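# Load sample tube and matching water blank into centrifuge

## Task

Take the sample tube with an orange dot on its cap from the rack on the shelved bench by the door and set it into the centre hole of one adapter in the centrifuge rotor. From the racks on the shelved bench by the window, take the water blank whose cap number (its volume in mL) equals the sample's volume and set it into the centre hole of the adapter directly opposite. Both tubes must be pushed fully down, every rotor bucket must end hanging vertically, and each rack must remain on its own bench. No tube may touch the floor (instant failure). At the end the gripper must have released and the robot moved away, the robot must be upright and not tilted (falling or leaning fails), and everything must stay in place without the robot holding it.

## Robot and tools

Robot: a Hello Robot Stretch 3 with a single arm. It has a two-wheel base (0.33 m long, 0.34 m wide), a lift that rides up a mast, and a telescoping arm pointing out of the robot's RIGHT side. The base cannot slide sideways; to move the gripper forward or back you drive the base. Turning in place pivots about the point between the drive wheels, 0.05 m behind the front edge. With the arm in and the wrist folded, a spin sweeps a 0.28 m radius; an unfolded level wrist reaches beyond that.

Frames: base frame has its origin on the floor between the drive wheels, x ahead, y to the left, z up. hand_pose is reported in it, at the point where closed fingertips meet. The odometry frame is the base frame at scene start; heading is positive to the left, range -3.142 to 3.142.

Tool execute_actions takes "actions", a list run in order. Each action may have "robot" (a command), "steps" (1 to 450 control steps, 30 per second) and "until" (stop the action early when its conditions hold). {"steps": n} by itself just waits. An empty list only returns the current state and images (head_camera, nav_camera, wrist_camera, always in that order). If any number is out of range the entire call is rejected and nothing new runs.

A command can contain:
- "base": exactly one of {"translate_m": d}, a relative drive in metres from where the base is when the command begins (positive forward, |d| at most 1), or {"rotate_rad": d}, a relative spin in radians (positive = counter-clockwise seen from above, |d| at most 3.2).
- "joints": absolute targets by name; unnamed joints keep their goals. lift_m 0 to 1.1 (arm height); arm_m 0 to 0.52 (extension); wrist_yaw_rad -1.345 to 4.42 (0 along the arm, positive swings toward the front, 3.0 folds over the base); wrist_pitch_rad -1.57 to 0.451 (0 level, negative tips fingers down); wrist_roll_rad -2.911 to 2.911 (0 = fingers side by side, level); gripper_m -0.089 to 0.179 (bigger is wider; the real fingertip gap is smaller by about 0.007 m nearly closed, 0.025 m fully open, and zero under 0.007); head_pan_rad -3.953 to 1.73 (0 ahead, positive left, -1.57 looks along the arm); head_tilt_rad -1.53 to 0.419 (negative down).
- "contact_limits": {"arm_m": effort %, 1 to 100}, the effort at which that arm motion halts with contact_stop; lower is gentler, too low halts immediately. It holds until arm_m's next command.
Instead of one command, "robot" may be a list of up to 8 run one after another, which may include {"pause_s": s} (max 15). {"robot": {"stop": true}} brakes everything and clears the queue. New commands act immediately and discard the rest of an earlier queue.

Waiting: to finish a motion before the next, use "steps": 450 with "until": {"robot": {"status": "ended"}}. Other conditions compare fields, e.g. {"lift_m": [">", 0.3]} or a status word / ["!=", "moving"]. "any" instead of "robot" fires when one motion or the queue ends.

Speed: full base speed (0.30 m/s, 1.9 rad/s) only when stowed: lift_m under 0.30, arm_m under 0.03, wrist_yaw_rad over 2.54; otherwise 0.10 m/s and 0.63 rad/s.

Gripper: to hold, command a gripper_m smaller than the object's width (smaller squeezes harder, but the stall guard may ease off and let it slip; resend a different value to re-squeeze). To let go, open at least 0.02 beyond where the pads touched. Neither reading nor "done" proves a grasp; check the cameras.

Wrist safety: only fold or unfold the wrist with lift_m in 0.32 to 0.95, wrist_pitch_rad -0.4 and roll near 0. Once folded, lift may go down to 0.25. With yaw below -0.4 keep pitch at -0.5 or lower.

Tipping: pushing into something rigid with the gripper higher than about 0.45 m can topple the robot; avoid a second push after a contact_stop; do not drive while gripping or hooking something fixed; snagging furniture (especially reversing) can tip it. If base_tilt shows a lean, reverse the last move in small steps, free the gripper, and lower lift_m to about 0.2 if needed.

Result lines: base_status with (progress of goal); joint_goals; joint_status per joint (moving, done, off_target, contact_stop, time_out, stopped, not_commanded, torque_fault); measured_speeds; refusals, queue and queue_left; on_its_own when the robot changed a goal, a joint is slack or off, or the base leans 3 degrees or more; lines starting refused:, dropped:, replaced:. contact_stop leaves the lift or arm slack until recommanded. A wrist servo overworked for seconds switches off for 10 s (torque_fault) and refuses goals. lidar_m: 12 ranges in 30-degree sectors counter-clockwise from straight ahead, in a plane 0.17 m up. wrist_depth_mm and head_depth_mm: 7x7 median depth grids. base_tilt in degrees, motor_effort in percent with peak in brackets; both have fixed biases.

zoom_image: {"camera": one of head_camera, nav_camera, wrist_camera, "region": [x0, y0, x1, y1]} in pixels of that camera's latest image, at most 504 by 504; gives a sharper close-up.

finished_scene: {"scene": number}; ends the scene irreversibly and reports success. Before calling it, make sure all motion has ended, the gripper is open and away, and nothing depends on the robot. Avoid drops, slams and hard pushes.

Each tool is called after "Request:" as name(argument=value, ...), one argument or row to a line, values as JSON.

## Session

Request:
execute_actions(
  actions=[],
)

Scene clock: 0.00 s.
robot.base_odometry: x=+0.000 y=+0.000 heading=+0.000 (m, m, rad; robot's odometry frame)
robot.turned_by_wheels: +0.000 (rad since the last result)
robot.turned_by_imu: +0.000 (rad since the last result)
robot.base_tilt: forward=-1.3 right=+0.7 (deg)
robot.lidar_m: 2.08 1.58 1.40 1.40 1.66 1.39 1.62 1.65 1.03 1.04 2.09 1.95
robot.head_depth_mm: 2029 2455 2436 2474 2447 2425 2304 / 1779 2527 2531 2553 2473 2494 2290 / 1887 2592 2619 2597 2553 2585 2263 / 1809 2741 2702 2702 2628 2704 2245 / 1912 2835 2815 2811 2832 2769 2141 / 2130 2874 2903 2931 2926 2870 2198 / 2137 2927 2986 3036 3042 3033 2201
robot.base_status: not_commanded
robot.joint_positions: lift_m=+0.385 arm_m=+0.000 wrist_yaw_rad=+2.964 wrist_pitch_rad=-0.636 wrist_roll_rad=-0.011 gripper_m=+0.037 head_pan_rad=-0.006 head_tilt_rad=+0.001
robot.joint_goals: lift_m=+0.385 arm_m=+0.000 wrist_yaw_rad=+2.964 wrist_pitch_rad=-0.636 wrist_roll_rad=-0.011 gripper_m=+0.037 head_pan_rad=-0.006 head_tilt_rad=+0.001
robot.joint_status: lift_m=not_commanded arm_m=not_commanded wrist_yaw_rad=not_commanded wrist_pitch_rad=not_commanded wrist_roll_rad=not_commanded gripper_m=not_commanded head_pan_rad=not_commanded head_tilt_rad=not_commanded
robot.measured_speeds: translate_m=+0.000 rotate_rad=+0.000 lift_m=+0.000 arm_m=+0.000 wrist_yaw_rad=+0.000 wrist_pitch_rad=+0.000 wrist_roll_rad=+0.000 head_pan_rad=+0.000 head_tilt_rad=+0.000
robot: refusals=0 queue=idle queue_left=0
robot.motor_effort: left_wheel=+0 right_wheel=+0 lift_m=+23 arm_m=-1 wrist_yaw_rad=+0 wrist_pitch_rad=+4 wrist_roll_rad=+0 gripper_m=+0 head_pan_rad=+0 head_tilt_rad=+1 (%)
robot.hand_pose: x=+0.0127 y=+0.0438 z=+0.3526 quat_wxyz=(+0.279, +0.685, +0.162, +0.653) (m; robot's base frame)
robot.wrist_depth_mm: - - - - - - - / - - - - - 991 960 / 885 866 858 851 823 820 816 / 747 737 732 714 705 693 689 / 641 632 636 617 629 611 596 / 572 555 - 570 - 534 532 / 511 - - - 477 480 474
pictures: head_camera (sideways: a quarter turn clockwise sets it upright), nav_camera (sideways: a quarter turn counterclockwise sets it upright), wrist_camera
Images, in order (width x height): head_camera 896x504, nav_camera 672x504, wrist_camera 644x364.

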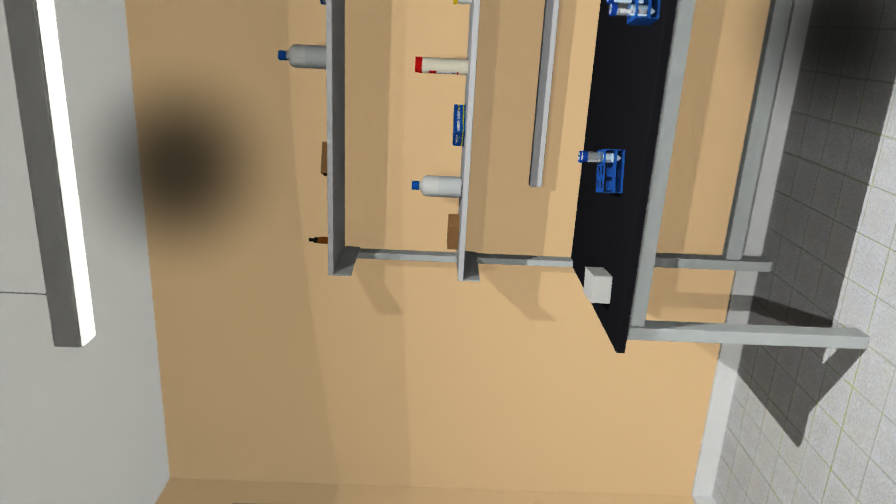

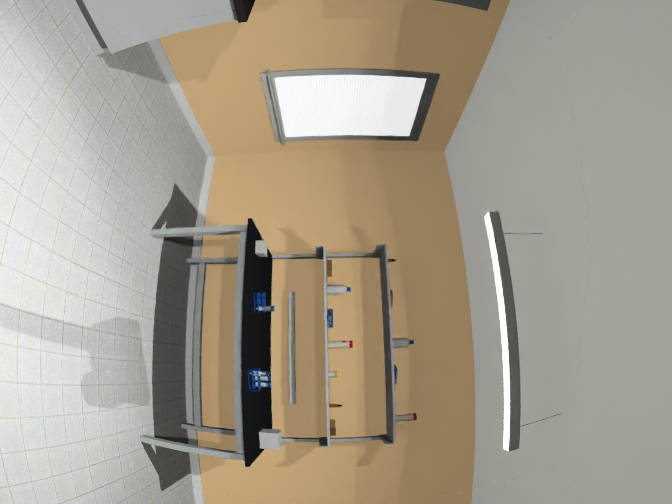

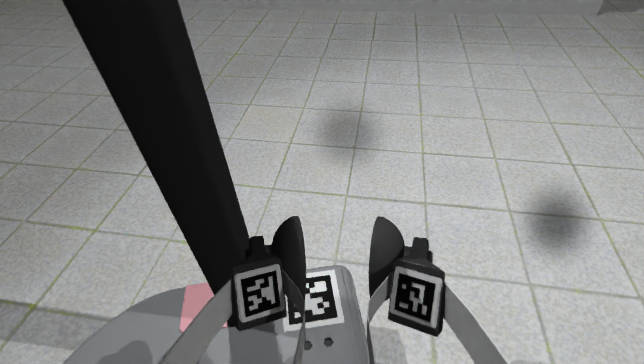

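Request:
execute_actions(
  actions=[
    {"robot":{"joints":{"head_pan_rad":-1.3,"head_tilt_rad":-0.4}},"steps":200,"until":{"robot":{"status":"ended"}}},
  ],
)

Request:
execute_actions(
  actions=[
    {"robot":{"joints":{"head_pan_rad":-2.8,"head_tilt_rad":-0.4}},"steps":200,"until":{"robot":{"status":"ended"}}},
  ],
)

Request:
execute_actions(
  actions=[
    {"robot":{"joints":{"head_pan_rad":1.4,"head_tilt_rad":-0.4}},"steps":200,"until":{"robot":{"status":"ended"}}},
  ],
)

Scene clock: 8.63 s.
robot.base_odometry: x=+0.000 y=+0.000 heading=+0.000 (m, m, rad; robot's odometry frame)
robot.turned_by_wheels: +0.000 (rad since the last result)
robot.turned_by_imu: +0.001 (rad since the last result)
robot.base_tilt: forward=-1.4 right=+0.6 (deg)
robot.lidar_m: 2.08 1.58 1.39 1.40 1.67 1.39 1.61 1.65 1.03 1.04 2.10 1.95
robot.head_depth_mm: 1545 1632 1734 1235 1153 1226 1318 / 1641 1741 1851 1954 1290 1327 1387 / 1733 1837 1987 2108 2162 1615 1415 / 1847 1989 2125 2296 2225 1727 1405 / 1972 2128 2295 2479 2209 1719 1412 / 2117 2298 2494 2669 2200 1704 1400 / 2287 2507 2756 2893 2193 1692 1391
robot.base_status: not_commanded
robot.joint_positions: lift_m=+0.385 arm_m=+0.000 wrist_yaw_rad=+2.964 wrist_pitch_rad=-0.636 wrist_roll_rad=-0.011 gripper_m=+0.037 head_pan_rad=-1.293 head_tilt_rad=-0.395
robot.joint_goals: lift_m=+0.385 arm_m=+0.000 wrist_yaw_rad=+2.964 wrist_pitch_rad=-0.636 wrist_roll_rad=-0.011 gripper_m=+0.037 head_pan_rad=-1.300 head_tilt_rad=-0.400
robot.joint_status: lift_m=not_commanded arm_m=not_commanded wrist_yaw_rad=not_commanded wrist_pitch_rad=not_commanded wrist_roll_rad=not_commanded gripper_m=not_commanded head_pan_rad=done head_tilt_rad=done
robot.measured_speeds: translate_m=+0.000 rotate_rad=+0.000 lift_m=+0.000 arm_m=+0.000 wrist_yaw_rad=+0.000 wrist_pitch_rad=+0.000 wrist_roll_rad=+0.000 head_pan_rad=+0.000 head_tilt_rad=+0.000
robot: refusals=0 queue=done queue_left=0
robot.motor_effort: left_wheel=+0(0) right_wheel=+0(0) lift_m=+23(23) arm_m=-1(1) wrist_yaw_rad=+0(0) wrist_pitch_rad=+4(4) wrist_roll_rad=+0(0) gripper_m=+0(0) head_pan_rad=-4(36) head_tilt_rad=-1(16) (%)
robot.hand_pose: x=+0.0127 y=+0.0438 z=+0.3526 quat_wxyz=(+0.279, +0.685, +0.162, +0.653) (m; robot's base frame)
robot.wrist_depth_mm: - - - - - - - / - - - - - 987 967 / 875 863 862 834 837 821 802 / 751 739 734 722 703 699 683 / 634 641 641 617 621 607 602 / 566 558 - 573 - 534 534 / 505 - - - 481 486 475
pictures: head_camera (sideways: a quarter turn clockwise sets it upright), nav_camera (sideways: a quarter turn counterclockwise sets it upright), wrist_camera
camera_calibration (this result's frames):
head_camera: T_world_to_cam=[[-0.160176, 0.377449, -0.912072, 1.20658], [0.947804, 0.316891, -0.0353105, 0.0458986], [0.2757, -0.870122, -0.408506, 0.490978], [0, 0, 0, 1]] pos_world=[0.0143996, -0.0427545, 1.30267]
nav_camera: T_world_to_cam=[[0.107666, -0.365481, 0.924571, -1.16667], [-0.955583, -0.294675, -0.00520706, 0.0603457], [0.274351, -0.882944, -0.380974, 0.454092], [0, 0, 0, 1]] pos_world=[0.0586957, -0.00767679, 1.25198]
wrist_camera: T_world_to_cam=[[0.991998, -0.124297, -0.0221635, 0.0102148], [-0.103363, -0.698703, -0.707906, 0.315321], [0.0725047, 0.704531, -0.705959, 0.383867], [0, 0, 0, 1]] pos_world=[-0.00537264, -0.048861, 0.494438]
Images, in order (width x height): head_camera 896x504, nav_camera 672x504, wrist_camera 644x364.

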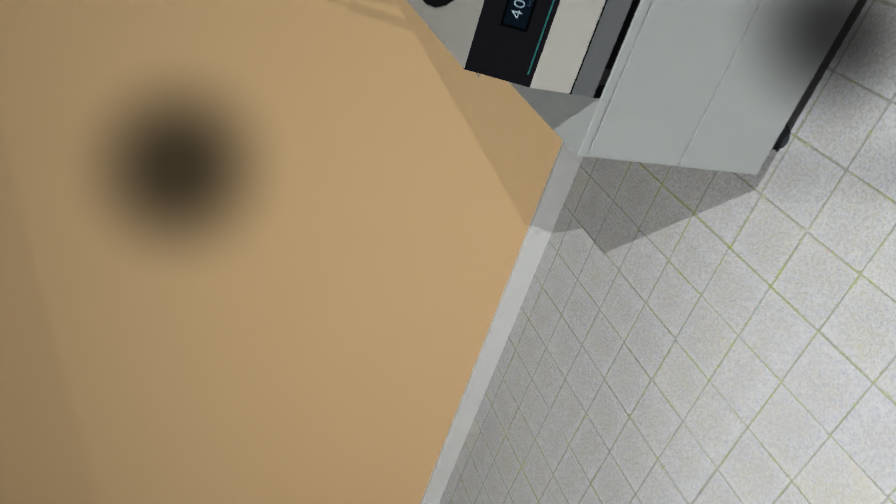

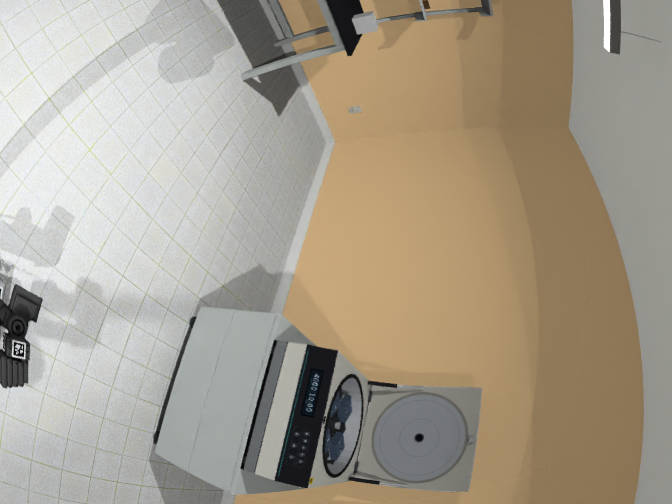

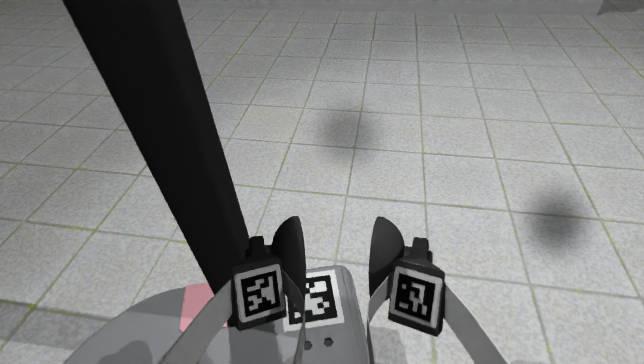

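Scene clock: 9.97 s.
robot.base_odometry: x=+0.000 y=+0.000 heading=+0.000 (m, m, rad; robot's odometry frame)
robot.turned_by_wheels: +0.000 (rad since the last result)
robot.turned_by_imu: +0.000 (rad since the last result)
robot.base_tilt: forward=-1.3 right=+0.8 (deg)
robot.lidar_m: 2.07 1.57 1.39 1.40 1.67 1.39 1.62 1.65 1.04 1.04 2.10 1.94
robot.head_depth_mm: 1903 2005 2089 1616 2244 1749 1420 / 2047 2178 2214 2300 2248 1734 1425 / 2186 2344 2464 1813 2148 1737 1409 / 2289 2459 2679 2795 2220 1725 1407 / 2104 2263 2407 2600 2202 1710 1408 / 1892 2006 2156 2317 2198 1722 1392 / 1751 1854 1953 2081 2125 1697 1392
robot.base_status: not_commanded
robot.joint_positions: lift_m=+0.385 arm_m=+0.000 wrist_yaw_rad=+2.964 wrist_pitch_rad=-0.636 wrist_roll_rad=-0.011 gripper_m=+0.037 head_pan_rad=-2.793 head_tilt_rad=-0.395
robot.joint_goals: lift_m=+0.385 arm_m=+0.000 wrist_yaw_rad=+2.964 wrist_pitch_rad=-0.636 wrist_roll_rad=-0.011 gripper_m=+0.037 head_pan_rad=-2.800 head_tilt_rad=-0.400
robot.joint_status: lift_m=not_commanded arm_m=not_commanded wrist_yaw_rad=not_commanded wrist_pitch_rad=not_commanded wrist_roll_rad=not_commanded gripper_m=not_commanded head_pan_rad=done head_tilt_rad=done
robot.measured_speeds: translate_m=+0.000 rotate_rad=+0.000 lift_m=+0.000 arm_m=+0.000 wrist_yaw_rad=+0.000 wrist_pitch_rad=+0.000 wrist_roll_rad=+0.000 head_pan_rad=+0.000 head_tilt_rad=+0.000
robot: refusals=0 queue=done queue_left=0
robot.motor_effort: left_wheel=+0(0) right_wheel=+0(1) lift_m=+23(23) arm_m=+0(1) wrist_yaw_rad=+0(0) wrist_pitch_rad=+3(3) wrist_roll_rad=+0(0) gripper_m=+0(0) head_pan_rad=-3(35) head_tilt_rad=-2(1) (%)
robot.hand_pose: x=+0.0127 y=+0.0438 z=+0.3526 quat_wxyz=(+0.279, +0.685, +0.162, +0.653) (m; robot's base frame)
robot.wrist_depth_mm: - - - - - - - / - - - - - 988 998 / 881 866 861 841 853 823 800 / 741 741 731 712 713 696 682 / 646 637 638 621 629 601 597 / 567 564 - 571 - 539 527 / 509 - - - 477 480 479
pictures: head_camera (sideways: a quarter turn clockwise sets it upright), nav_camera (sideways: a quarter turn counterclockwise sets it upright), wrist_camera
camera_calibration (this result's frames):
head_camera: T_world_to_cam=[[0.365381, 0.18655, -0.911974, 1.20324], [0.383148, -0.923012, -0.0352997, 0.0493289], [-0.848348, -0.336524, -0.408727, 0.498122], [0, 0, 0, 1]] pos_world=[-0.0359605, -0.0113031, 1.30266]
nav_camera: T_world_to_cam=[[-0.357161, -0.133325, 0.924479, -1.16372], [-0.361528, 0.932346, -0.00521216, 0.0567286], [-0.861239, -0.336087, -0.381198, 0.46131], [0, 0, 0, 1]] pos_world=[0.00217417, -0.0530029, 1.25198]
wrist_camera: T_world_to_cam=[[0.991998, -0.124297, -0.0221636, 0.0102149], [-0.103363, -0.698703, -0.707905, 0.315321], [0.0725046, 0.704531, -0.705959, 0.383867], [0, 0, 0, 1]] pos_world=[-0.00537263, -0.048861, 0.494438]
Images, in order (width x height): head_camera 896x504, nav_camera 672x504, wrist_camera 644x364.

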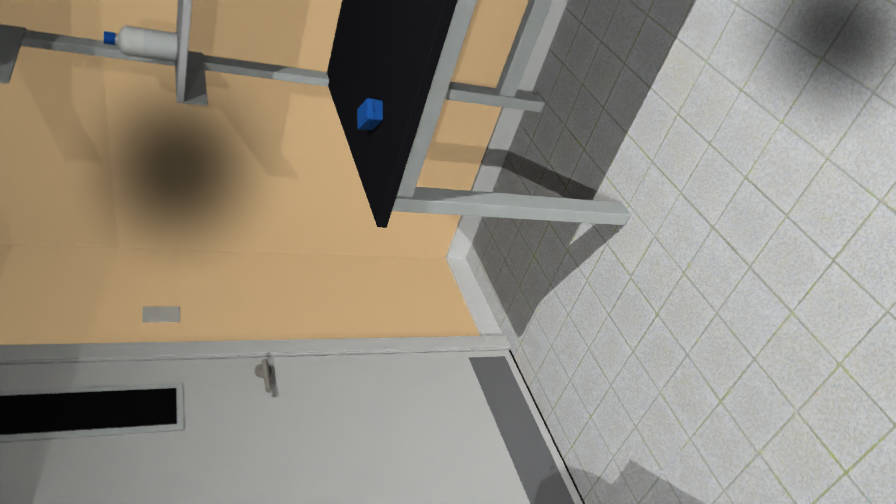

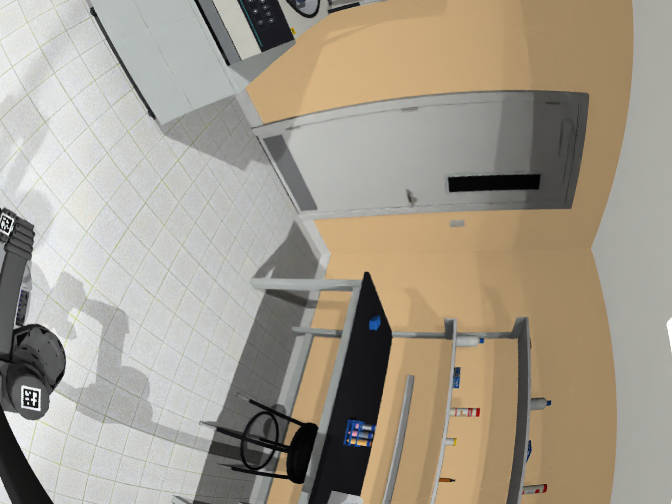

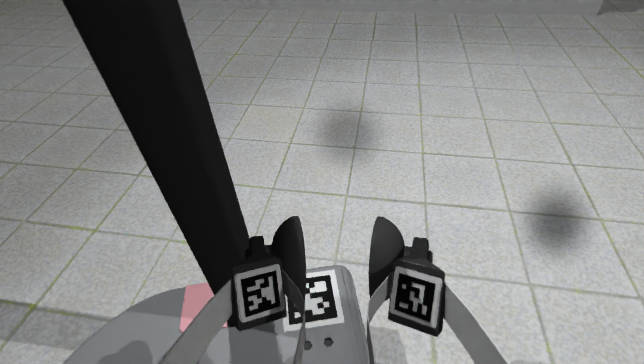

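Scene clock: 12.50 s.
robot.base_odometry: x=+0.000 y=+0.000 heading=+0.000 (m, m, rad; robot's odometry frame)
robot.turned_by_wheels: +0.000 (rad since the last result)
robot.turned_by_imu: +0.000 (rad since the last result)
robot.base_tilt: forward=-1.2 right=+0.7 (deg)
robot.lidar_m: 2.08 1.57 1.40 1.40 1.67 1.40 1.62 1.65 1.04 1.04 2.09 1.95
robot.head_depth_mm: 1387 1752 1684 1403 1529 1644 1425 / 1406 1795 1616 1431 1563 1696 1418 / 1430 1820 1580 1457 1594 1689 1418 / 1448 1859 1616 1489 1618 1729 1408 / 1475 1872 1827 1518 1662 1711 1408 / 1499 1897 1863 1549 1690 1710 1396 / 1521 1949 1689 1588 1742 1696 1394
robot.base_status: not_commanded
robot.joint_positions: lift_m=+0.385 arm_m=+0.000 wrist_yaw_rad=+2.964 wrist_pitch_rad=-0.636 wrist_roll_rad=-0.011 gripper_m=+0.037 head_pan_rad=+1.393 head_tilt_rad=-0.395
robot.joint_goals: lift_m=+0.385 arm_m=+0.000 wrist_yaw_rad=+2.964 wrist_pitch_rad=-0.636 wrist_roll_rad=-0.011 gripper_m=+0.037 head_pan_rad=+1.400 head_tilt_rad=-0.400
robot.joint_status: lift_m=not_commanded arm_m=not_commanded wrist_yaw_rad=not_commanded wrist_pitch_rad=not_commanded wrist_roll_rad=not_commanded gripper_m=not_commanded head_pan_rad=done head_tilt_rad=done
robot.measured_speeds: translate_m=+0.000 rotate_rad=+0.000 lift_m=+0.000 arm_m=+0.000 wrist_yaw_rad=+0.000 wrist_pitch_rad=+0.000 wrist_roll_rad=+0.000 head_pan_rad=+0.000 head_tilt_rad=+0.000
robot: refusals=0 queue=done queue_left=0
robot.motor_effort: left_wheel=+0(0) right_wheel=+0(1) lift_m=+23(23) arm_m=-1(2) wrist_yaw_rad=+0(0) wrist_pitch_rad=+3(3) wrist_roll_rad=+0(0) gripper_m=+0(0) head_pan_rad=+3(33) head_tilt_rad=-2(2) (%)
robot.hand_pose: x=+0.0127 y=+0.0438 z=+0.3526 quat_wxyz=(+0.279, +0.685, +0.162, +0.653) (m; robot's base frame)
robot.wrist_depth_mm: - - - - - - - / - - - - - 989 974 / 877 859 844 845 827 816 814 / 747 731 728 728 712 696 689 / 639 632 647 618 619 609 596 / 567 559 - 570 - 536 530 / 503 - - - 475 479 474
pictures: head_camera (sideways: a quarter turn clockwise sets it upright), nav_camera (sideways: a quarter turn counterclockwise sets it upright), wrist_camera
camera_calibration (this result's frames):
head_camera: T_world_to_cam=[[-0.0224688, -0.409633, -0.911974, 1.20561], [-0.990498, 0.132918, -0.0352997, 0.0577082], [0.135678, 0.902515, -0.408727, 0.492119], [0, 0, 0, 1]] pos_world=[0.0174786, 0.0420402, 1.30266]
nav_camera: T_world_to_cam=[[0.0643423, 0.375765, 0.924479, -1.16629], [0.987696, -0.1563, -0.00521216, 0.0484983], [0.142538, 0.913439, -0.381198, 0.455187], [0, 0, 0, 1]] pos_world=[-0.0377412, 0.0300444, 1.25198]
wrist_camera: T_world_to_cam=[[0.991998, -0.124297, -0.0221637, 0.0102149], [-0.103364, -0.698703, -0.707905, 0.315321], [0.0725046, 0.704531, -0.705959, 0.383867], [0, 0, 0, 1]] pos_world=[-0.00537262, -0.048861, 0.494438]
Images, in order (width x height): head_camera 896x504, nav_camera 672x504, wrist_camera 644x364.

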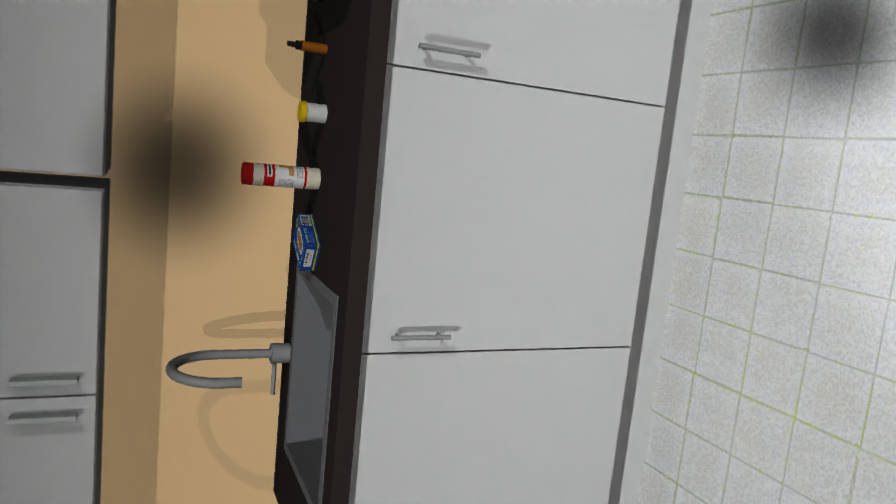

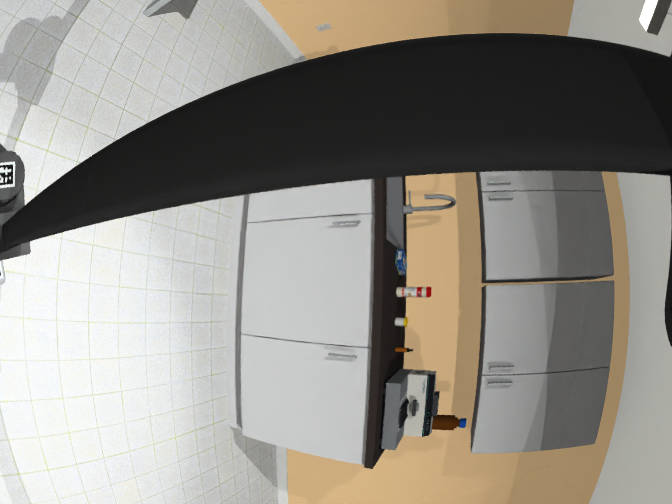

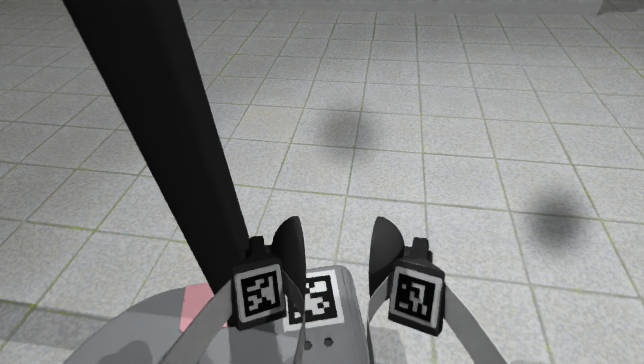

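Request:
execute_actions(
  actions=[
    {"robot":{"joints":{"head_pan_rad":-1.85,"head_tilt_rad":-0.45}},"steps":200,"until":{"robot":{"status":"ended"}}},
  ],
)

Request:
execute_actions(
  actions=[
    {"robot":{"joints":{"head_pan_rad":-3.3,"head_tilt_rad":-0.35}},"steps":200,"until":{"robot":{"status":"ended"}}},
  ],
)

Scene clock: 19.10 s.
robot.base_odometry: x=+0.000 y=+0.000 heading=+0.000 (m, m, rad; robot's odometry frame)
robot.turned_by_wheels: +0.000 (rad since the last result)
robot.turned_by_imu: +0.001 (rad since the last result)
robot.base_tilt: forward=-1.3 right=+0.6 (deg)
robot.lidar_m: 2.08 1.57 1.39 1.40 1.67 1.40 1.61 1.65 1.04 1.04 2.09 1.95
robot.head_depth_mm: 1461 1580 1701 1851 1988 1664 1375 / 1444 1567 1722 1657 1238 1367 1372 / 1405 1476 1562 1152 1217 1361 1370 / 1416 1482 1566 1159 1223 1374 1362 / 1423 1497 1574 1167 1245 1388 1355 / 1497 1622 1737 1173 1251 1400 1351 / 1527 1650 1787 1948 1311 1495 1348
robot.base_status: not_commanded
robot.joint_positions: lift_m=+0.385 arm_m=+0.000 wrist_yaw_rad=+2.964 wrist_pitch_rad=-0.636 wrist_roll_rad=-0.011 gripper_m=+0.037 head_pan_rad=-1.843 head_tilt_rad=-0.444
robot.joint_goals: lift_m=+0.385 arm_m=+0.000 wrist_yaw_rad=+2.964 wrist_pitch_rad=-0.636 wrist_roll_rad=-0.011 gripper_m=+0.037 head_pan_rad=-1.850 head_tilt_rad=-0.450
robot.joint_status: lift_m=not_commanded arm_m=not_commanded wrist_yaw_rad=not_commanded wrist_pitch_rad=not_commanded wrist_roll_rad=not_commanded gripper_m=not_commanded head_pan_rad=done head_tilt_rad=done
robot.measured_speeds: translate_m=+0.000 rotate_rad=+0.000 lift_m=+0.000 arm_m=+0.000 wrist_yaw_rad=+0.000 wrist_pitch_rad=+0.000 wrist_roll_rad=+0.000 head_pan_rad=+0.000 head_tilt_rad=+0.000
robot: refusals=0 queue=done queue_left=0
robot.motor_effort: left_wheel=+0(1) right_wheel=+1(1) lift_m=+23(23) arm_m=-1(1) wrist_yaw_rad=+0(0) wrist_pitch_rad=+4(4) wrist_roll_rad=+0(0) gripper_m=-1(1) head_pan_rad=-3(38) head_tilt_rad=-2(7) (%)
robot.hand_pose: x=+0.0127 y=+0.0438 z=+0.3526 quat_wxyz=(+0.279, +0.685, +0.162, +0.653) (m; robot's base frame)
robot.wrist_depth_mm: - - - - - - - / - - - - - 988 994 / 881 865 852 852 821 812 803 / 749 734 734 713 704 698 691 / 647 633 638 626 626 600 597 / 566 563 - 572 - 535 525 / 507 - - - 481 482 476
pictures: head_camera (sideways: a quarter turn clockwise sets it upright), nav_camera (sideways: a quarter turn counterclockwise sets it upright), wrist_camera
camera_calibration (this result's frames):
head_camera: T_world_to_cam=[[0.0727637, 0.448644, -0.890744, 1.17733], [0.974117, -0.223613, -0.0330533, 0.0427972], [-0.214011, -0.865284, -0.453303, 0.552258], [0, 0, 0, 1]] pos_world=[-0.0091673, -0.0407717, 1.30045]
nav_camera: T_world_to_cam=[[-0.11145, -0.411624, 0.904514, -1.13916], [-0.968604, 0.248529, -0.00624755, 0.0617793], [-0.222226, -0.876812, -0.426399, 0.516233], [0, 0, 0, 1]] pos_world=[0.0475999, -0.0316215, 1.2509]
wrist_camera: T_world_to_cam=[[0.991997, -0.124297, -0.0221639, 0.010215], [-0.103364, -0.698703, -0.707906, 0.315321], [0.0725046, 0.704532, -0.705959, 0.383867], [0, 0, 0, 1]] pos_world=[-0.00537261, -0.048861, 0.494438]
Images, in order (width x height): head_camera 896x504, nav_camera 672x504, wrist_camera 644x364.

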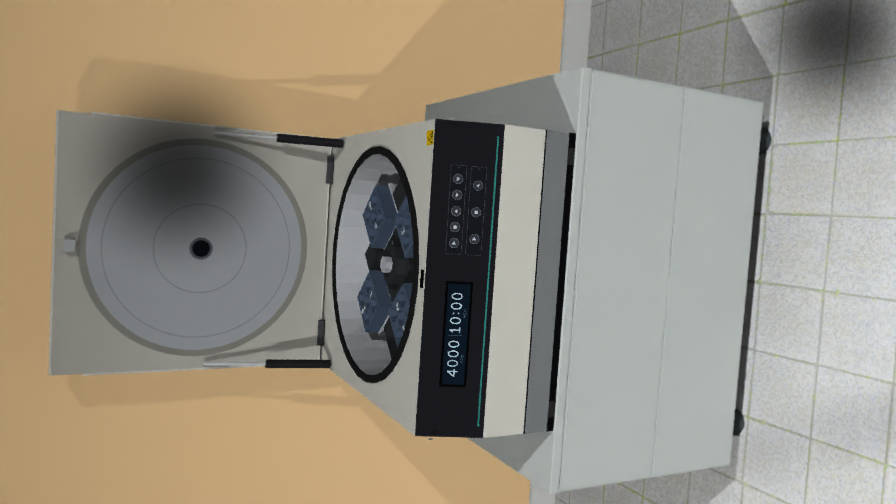

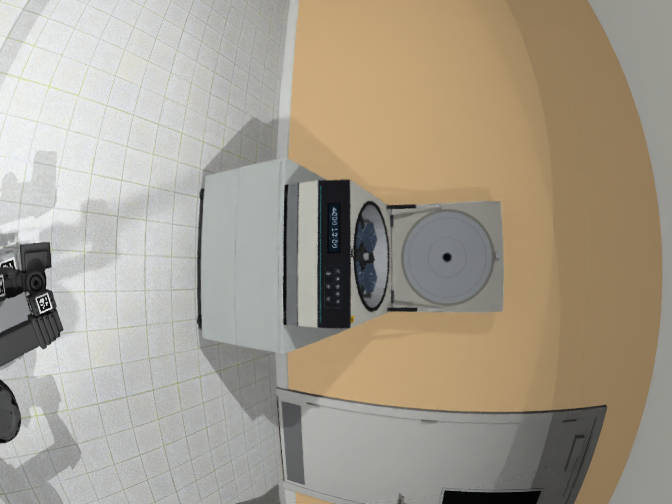

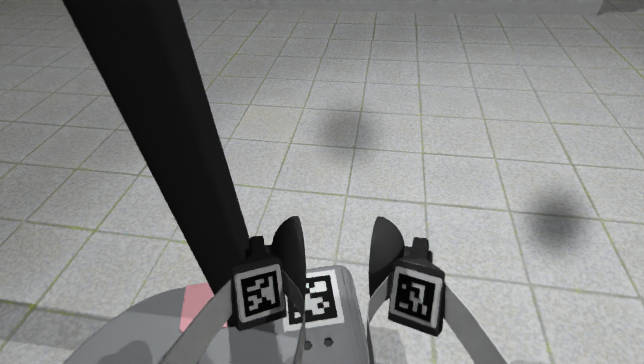

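Scene clock: 20.40 s.
robot.base_odometry: x=+0.000 y=+0.000 heading=+0.000 (m, m, rad; robot's odometry frame)
robot.turned_by_wheels: +0.000 (rad since the last result)
robot.turned_by_imu: +0.000 (rad since the last result)
robot.base_tilt: forward=-1.3 right=+0.5 (deg)
robot.lidar_m: 2.08 1.57 1.40 1.40 1.67 1.39 1.61 1.65 1.04 1.04 2.09 1.95
robot.head_depth_mm: 1762 1850 1963 1421 2197 1825 1466 / 1797 1876 1987 1548 2163 1828 1461 / 1821 1907 2030 1542 2180 1797 1461 / 1853 1958 2060 1572 2255 1788 1444 / 1887 1996 2092 1615 2307 1776 1447 / 1923 2031 2170 1705 2317 1770 1434 / 1935 2056 2204 1690 2302 1779 1427
robot.base_status: not_commanded
robot.joint_positions: lift_m=+0.385 arm_m=+0.000 wrist_yaw_rad=+2.964 wrist_pitch_rad=-0.636 wrist_roll_rad=-0.011 gripper_m=+0.037 head_pan_rad=-3.293 head_tilt_rad=-0.359
robot.joint_goals: lift_m=+0.385 arm_m=+0.000 wrist_yaw_rad=+2.964 wrist_pitch_rad=-0.636 wrist_roll_rad=-0.011 gripper_m=+0.037 head_pan_rad=-3.300 head_tilt_rad=-0.350
robot.joint_status: lift_m=not_commanded arm_m=not_commanded wrist_yaw_rad=not_commanded wrist_pitch_rad=not_commanded wrist_roll_rad=not_commanded gripper_m=not_commanded head_pan_rad=done head_tilt_rad=done
robot.measured_speeds: translate_m=+0.000 rotate_rad=+0.000 lift_m=+0.000 arm_m=+0.000 wrist_yaw_rad=+0.000 wrist_pitch_rad=+0.000 wrist_roll_rad=+0.000 head_pan_rad=+0.000 head_tilt_rad=+0.000
robot: refusals=0 queue=done queue_left=0
robot.motor_effort: left_wheel=+0(1) right_wheel=+0(0) lift_m=+23(23) arm_m=-1(0) wrist_yaw_rad=+1(0) wrist_pitch_rad=+4(3) wrist_roll_rad=+0(0) gripper_m=+0(0) head_pan_rad=-3(37) head_tilt_rad=+3(11) (%)
robot.hand_pose: x=+0.0127 y=+0.0438 z=+0.3526 quat_wxyz=(+0.279, +0.685, +0.162, +0.653) (m; robot's base frame)
robot.wrist_depth_mm: - - - - - - - / - - - - - 989 967 / 881 858 874 853 827 824 804 / 756 751 722 705 701 700 692 / 652 630 641 628 619 607 593 / 564 561 - 570 - 534 528 / 508 - - - 478 482 475
pictures: head_camera (sideways: a quarter turn clockwise sets it upright), nav_camera (sideways: a quarter turn counterclockwise sets it upright), wrist_camera
camera_calibration (this result's frames):
head_camera: T_world_to_cam=[[0.37775, -0.00653319, -0.925885, 1.22132], [-0.107539, -0.993517, -0.0368642, 0.0543606], [-0.919641, 0.113494, -0.376004, 0.455973], [0, 0, 0, 1]] pos_world=[-0.0361754, 0.010237, 1.30425]
nav_camera: T_world_to_cam=[[-0.344595, 0.0492366, 0.937459, -1.18073], [0.129548, 0.991563, -0.00445857, 0.0527521], [-0.92977, 0.119909, -0.348067, 0.418612], [0, 0, 0, 1]] pos_world=[-0.0244975, -0.044367, 1.25283]
wrist_camera: T_world_to_cam=[[0.991997, -0.124297, -0.0221635, 0.0102148], [-0.103364, -0.698703, -0.707906, 0.315321], [0.0725048, 0.704531, -0.705959, 0.383867], [0, 0, 0, 1]] pos_world=[-0.00537261, -0.048861, 0.494438]
Images, in order (width x height): head_camera 896x504, nav_camera 672x504, wrist_camera 644x364.

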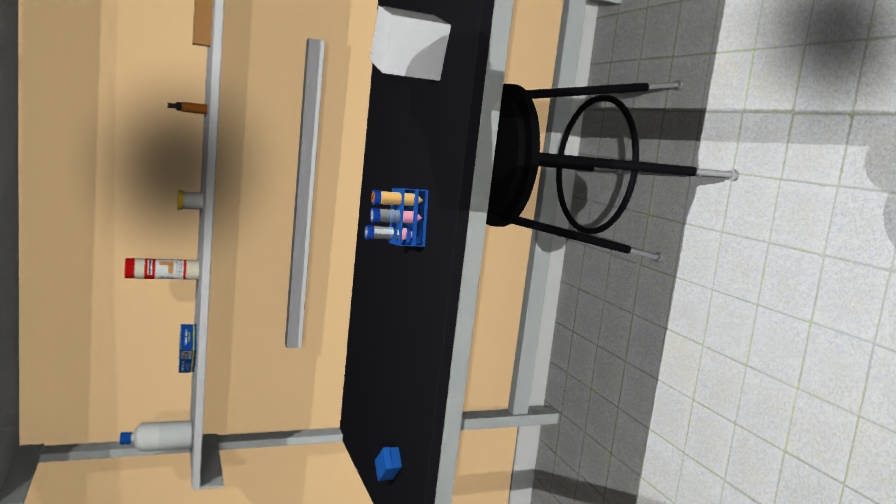

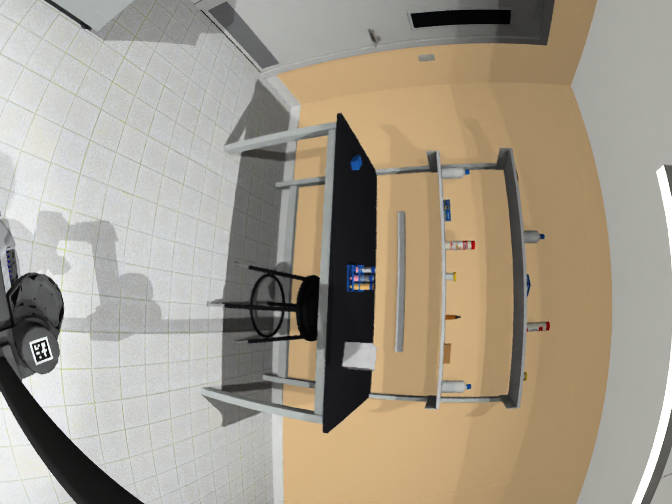

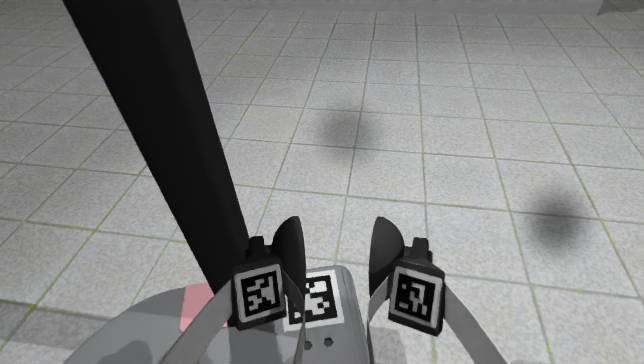

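Request:
zoom_image(
  camera="head_camera",
  region=[340,160,460,270],
)

Region (340, 160, 460, 270) of head_camera's 896x504 image, scaled by 4.200, with more detail than that image has; it fills the top 462 rows of this view, and the rest is white.

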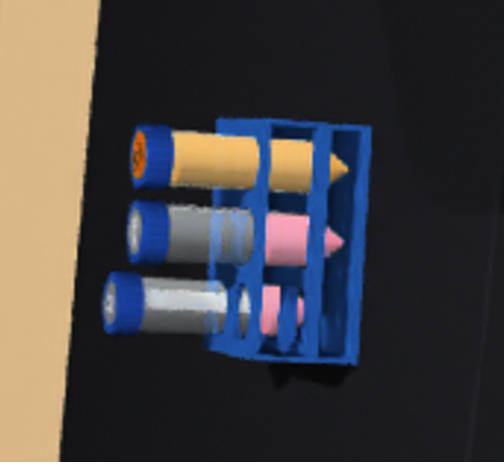

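Request:
execute_actions(
  actions="[{\"robot\":[{\"joints\":{\"lift_m\":0.28,\"head_pan_rad\":-1.57,\"head_tilt_rad\":-0.6},\"base\":{\"translate_m\":-0.75}},{\"base\":{\"rotate_rad\":-1.57}},{\"base\":{\"translate_m\":-0.3}},{\"joints\":{\"lift_m\":0.9}},{\"joints\":{\"wrist_pitch_rad\":-0.4}},{\"joints\":{\"wrist_yaw_rad\":0,\"lift_m\":1.09}},{\"joints\":{\"wrist_pitch_rad\":-1.55,\"gripper_m\":0.1}}]},\"steps\":450,\"until\":{\"robot\":{\"queue\":[\"!=\",\"running\"]}}},{\"steps\":450,\"until\":{\"robot\":{\"status\":\"ended\"}}}]",
)


Request:
execute_actions(
  actions=[
    {"robot":[{"joints":{"lift_m":0.28,"head_pan_rad":-1.57,"head_tilt_rad":-0.6}},{"base":{"translate_m":-0.75}},{"base":{"rotate_rad":-1.57}},{"base":{"translate_m":-0.3}},{"joints":{"lift_m":0.9,"wrist_pitch_rad":-0.4}},{"joints":{"wrist_yaw_rad":0}},{"joints":{"lift_m":1.09,"wrist_pitch_rad":-1.55,"gripper_m":0.1}}],"steps":450,"until":{"robot":{"status":"ended"}}},
    {"steps":450,"until":{"robot":{"status":"ended"}}},
  ],
)

Scene clock: 59.43 s.
robot.base_odometry: x=-0.750 y=+0.300 heading=-1.570 (m, m, rad; robot's odometry frame)
robot.turned_by_wheels: -1.570 (rad since the last result)
robot.turned_by_imu: -1.568 (rad since the last result)
robot.base_tilt: forward=-1.3 right=+0.8 (deg)
robot.lidar_m: 1.22 1.31 2.75 2.82 1.50 1.34 1.34 0.65 0.82 0.59 1.13 1.78
robot.head_depth_mm: - - - - - - - / - - - - - - - / - - 1342 - - - - / 1184 1263 1225 848 767 1400 - / 1220 1319 1217 874 789 1450 1265 / 1265 1412 1210 905 1605 1444 1238 / 1321 1471 1203 899 1645 1440 1231
robot.base_status: done (translate_m -0.3000 of -0.3000)
robot.joint_positions: lift_m=+1.089 arm_m=+0.000 wrist_yaw_rad=+0.002 wrist_pitch_rad=-1.544 wrist_roll_rad=-0.011 gripper_m=+0.100 head_pan_rad=-1.577 head_tilt_rad=-0.593
robot.joint_goals: lift_m=+1.090 arm_m=+0.000 wrist_yaw_rad=+0.000 wrist_pitch_rad=-1.550 wrist_roll_rad=-0.011 gripper_m=+0.100 head_pan_rad=-1.570 head_tilt_rad=-0.600
robot.joint_status: lift_m=done arm_m=not_commanded wrist_yaw_rad=done wrist_pitch_rad=done wrist_roll_rad=not_commanded gripper_m=done head_pan_rad=done head_tilt_rad=done
robot.measured_speeds: translate_m=+0.000 rotate_rad=+0.000 lift_m=+0.000 arm_m=+0.000 wrist_yaw_rad=+0.000 wrist_pitch_rad=+0.000 wrist_roll_rad=+0.000 head_pan_rad=+0.000 head_tilt_rad=+0.000
robot: refusals=0 queue=done queue_left=0
robot.motor_effort: left_wheel=+2(11) right_wheel=-2(11) lift_m=+31(29) arm_m=+0(1) wrist_yaw_rad=-2(3) wrist_pitch_rad=-3(8) wrist_roll_rad=+0(0) gripper_m=+0(80) head_pan_rad=+3(36) head_tilt_rad=-3(15) (%)
robot.hand_pose: x=-0.0217 y=-0.1278 z=+0.9714 quat_wxyz=(+0.510, +0.496, -0.503, -0.491) (m; robot's base frame)
robot.wrist_depth_mm: - - - - - - 787 / - - - - - - - / - - - - - - - / - - - - - - - / - - - - - - - / - - - - - - - / - - - - - - -
pictures: head_camera (sideways: a quarter turn clockwise sets it upright), nav_camera (sideways: a quarter turn counterclockwise sets it upright), wrist_camera
camera_calibration (this result's frames):
head_camera: T_world_to_cam=[[-0.0469969, 0.578876, -0.81406, 1.07806], [0.998664, 0.0447431, -0.0258376, 0.0332478], [0.0214668, -0.814187, -0.580205, 0.715934], [0, 0, 0, 1]] pos_world=[0.00209331, -0.0426465, 1.29386]
nav_camera: T_world_to_cam=[[-0.0000755646, -0.555646, 0.831419, -1.04451], [-0.999863, -0.0137169, -0.00925801, 0.0658878], [0.0165487, -0.831306, -0.555569, 0.682846], [0, 0, 0, 1]] pos_world=[0.0544997, -0.0118224, 1.24841]
wrist_camera: T_world_to_cam=[[-0.998347, -0.0161243, -0.0551668, 0.039474], [-0.0227004, 0.992425, 0.120738, 0.0429216], [0.0528021, 0.12179, -0.99115, 1.14623], [0, 0, 0, 1]] pos_world=[-0.0201401, -0.181559, 1.13308]
Images, in order (width x height): head_camera 896x504, nav_camera 672x504, wrist_camera 644x364.

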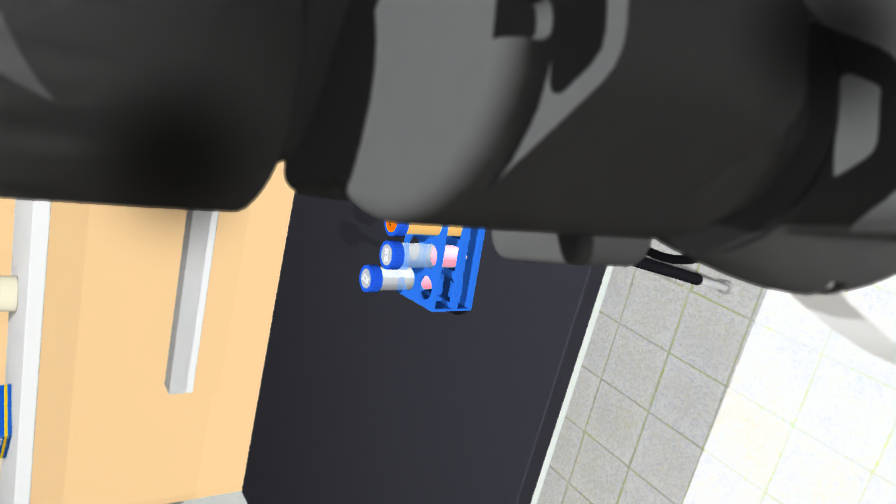

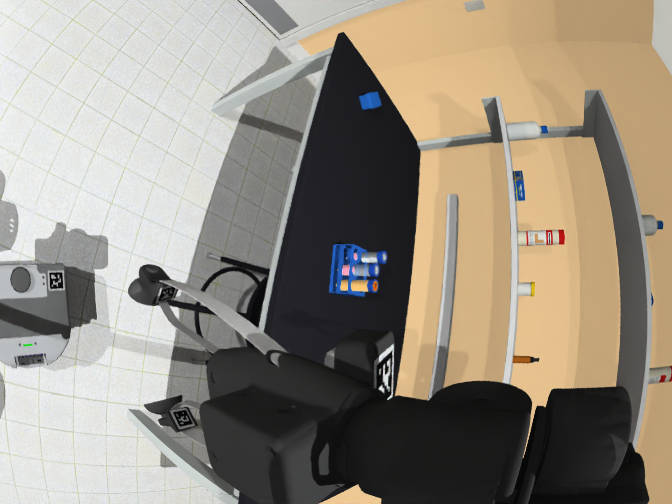

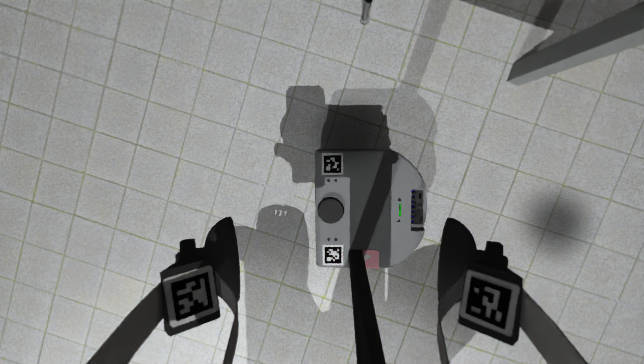

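Request:
execute_actions(
  actions=[
    {"robot":[{"base":{"rotate_rad":-0.5}},{"base":{"translate_m":0.2}},{"base":{"rotate_rad":0.38}},{"base":{"translate_m":-0.082}},{"joints":{"lift_m":1.09,"arm_m":0.4,"wrist_pitch_rad":-1.3,"gripper_m":0.09,"head_tilt_rad":-0.8}}],"steps":450,"until":{"robot":{"status":"ended"}}},
  ],
)

Scene clock: 87.83 s.
robot.base_odometry: x=-0.836 y=+0.206 heading=-1.690 (m, m, rad; robot's odometry frame)
robot.turned_by_wheels: -0.120 (rad since the last result)
robot.turned_by_imu: -0.118 (rad since the last result)
robot.base_tilt: forward=-1.2 right=+0.7 (deg)
robot.lidar_m: 1.34 1.14 3.06 2.91 1.75 1.46 1.46 0.69 0.53 0.53 1.28 1.01
robot.head_depth_mm: 1022 1109 870 720 1166 1299 1161 / 1060 1123 870 718 1404 1305 1156 / - 1096 816 716 1431 1272 1154 / 1146 1130 770 713 1441 1302 1150 / 1169 1083 858 729 1490 1298 1154 / 1194 1083 858 730 1485 1287 1147 / 1229 1079 854 746 1482 1292 1150
robot.base_status: done (translate_m -0.0820 of -0.0820)
robot.joint_positions: lift_m=+1.089 arm_m=+0.400 wrist_yaw_rad=+0.000 wrist_pitch_rad=-1.306 wrist_roll_rad=-0.011 gripper_m=+0.090 head_pan_rad=-1.577 head_tilt_rad=-0.790
robot.joint_goals: lift_m=+1.090 arm_m=+0.400 wrist_yaw_rad=+0.000 wrist_pitch_rad=-1.300 wrist_roll_rad=-0.011 gripper_m=+0.090 head_pan_rad=-1.570 head_tilt_rad=-0.800
robot.joint_status: lift_m=done arm_m=done wrist_yaw_rad=done wrist_pitch_rad=done wrist_roll_rad=not_commanded gripper_m=done head_pan_rad=done head_tilt_rad=done
robot.measured_speeds: translate_m=+0.000 rotate_rad=+0.000 lift_m=+0.000 arm_m=+0.000 wrist_yaw_rad=+0.000 wrist_pitch_rad=+0.000 wrist_roll_rad=+0.000 head_pan_rad=+0.000 head_tilt_rad=+0.000
robot: refusals=0 queue=done queue_left=0
robot.motor_effort: left_wheel=-2(6) right_wheel=+3(7) lift_m=+31(31) arm_m=+4(3) wrist_yaw_rad=+0(2) wrist_pitch_rad=+2(2) wrist_roll_rad=+0(0) gripper_m=+0(48) head_pan_rad=+3(4) head_tilt_rad=-4(13) (%)
robot.hand_pose: x=-0.0216 y=-0.5885 z=+0.9746 quat_wxyz=(+0.565, +0.432, -0.558, -0.428) (m; robot's base frame)
robot.wrist_depth_mm: 428 424 415 410 405 399 390 / 416 412 407 400 397 389 385 / 411 406 396 333 385 382 375 / 402 399 391 326 381 376 368 / 392 390 385 378 374 368 364 / 386 384 375 370 370 360 356 / - - 374 366 358 356 350
pictures: head_camera (sideways: a quarter turn clockwise sets it upright), nav_camera (sideways: a quarter turn counterclockwise sets it upright), wrist_camera
camera_calibration (this result's frames):
head_camera: T_world_to_cam=[[-0.0461198, 0.727152, -0.684925, 0.909744], [0.998688, 0.0488265, -0.0154104, 0.0196673], [0.0222368, -0.684738, -0.72845, 0.90876], [0, 0, 0, 1]] pos_world=[0.00210783, -0.0402203, 1.2854]
nav_camera: T_world_to_cam=[[-0.000975516, -0.707768, 0.706444, -0.881608], [-0.99985, -0.0115255, -0.0129278, 0.0706625], [0.017292, -0.706351, -0.707651, 0.880673], [0, 0, 0, 1]] pos_world=[0.0545633, -0.00109533, 1.24693]
wrist_camera: T_world_to_cam=[[-0.998372, -0.0271738, -0.0501484, 0.0208498], [-0.0211554, 0.992923, -0.116864, 0.731587], [0.0529691, -0.115613, -0.991881, 1.0665], [0, 0, 0, 1]] pos_world=[-0.020199, -0.602541, 1.14439]
Images, in order (width x height): head_camera 896x504, nav_camera 672x504, wrist_camera 644x364.

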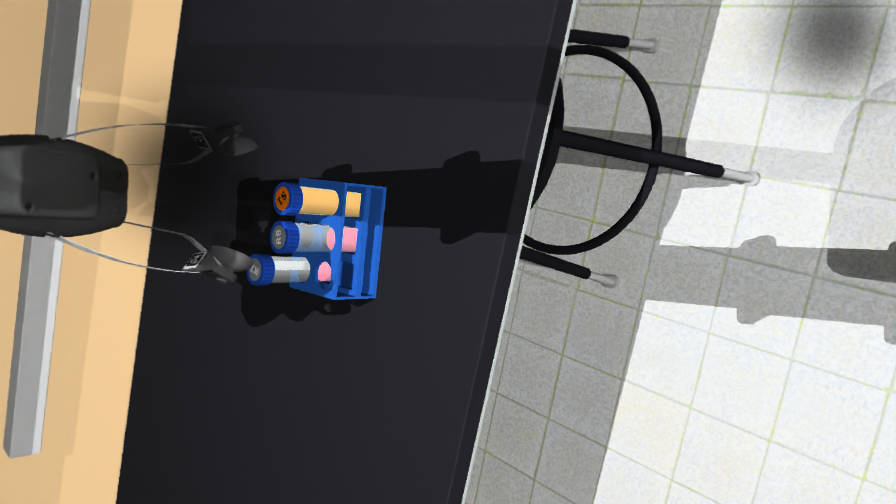

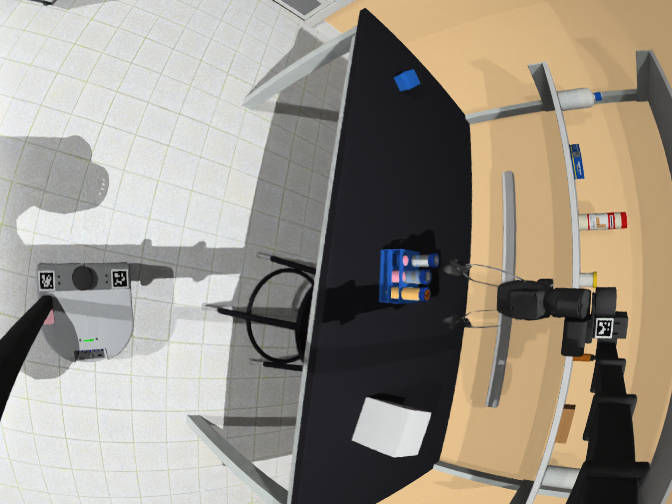

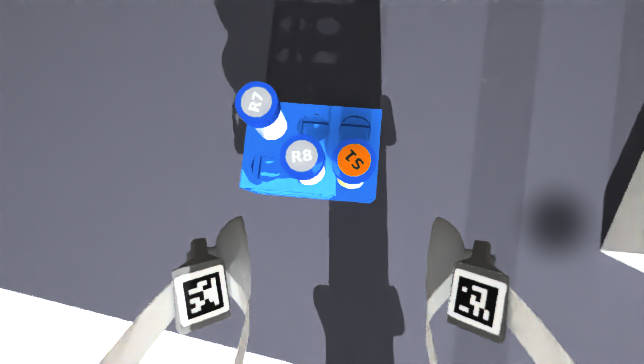

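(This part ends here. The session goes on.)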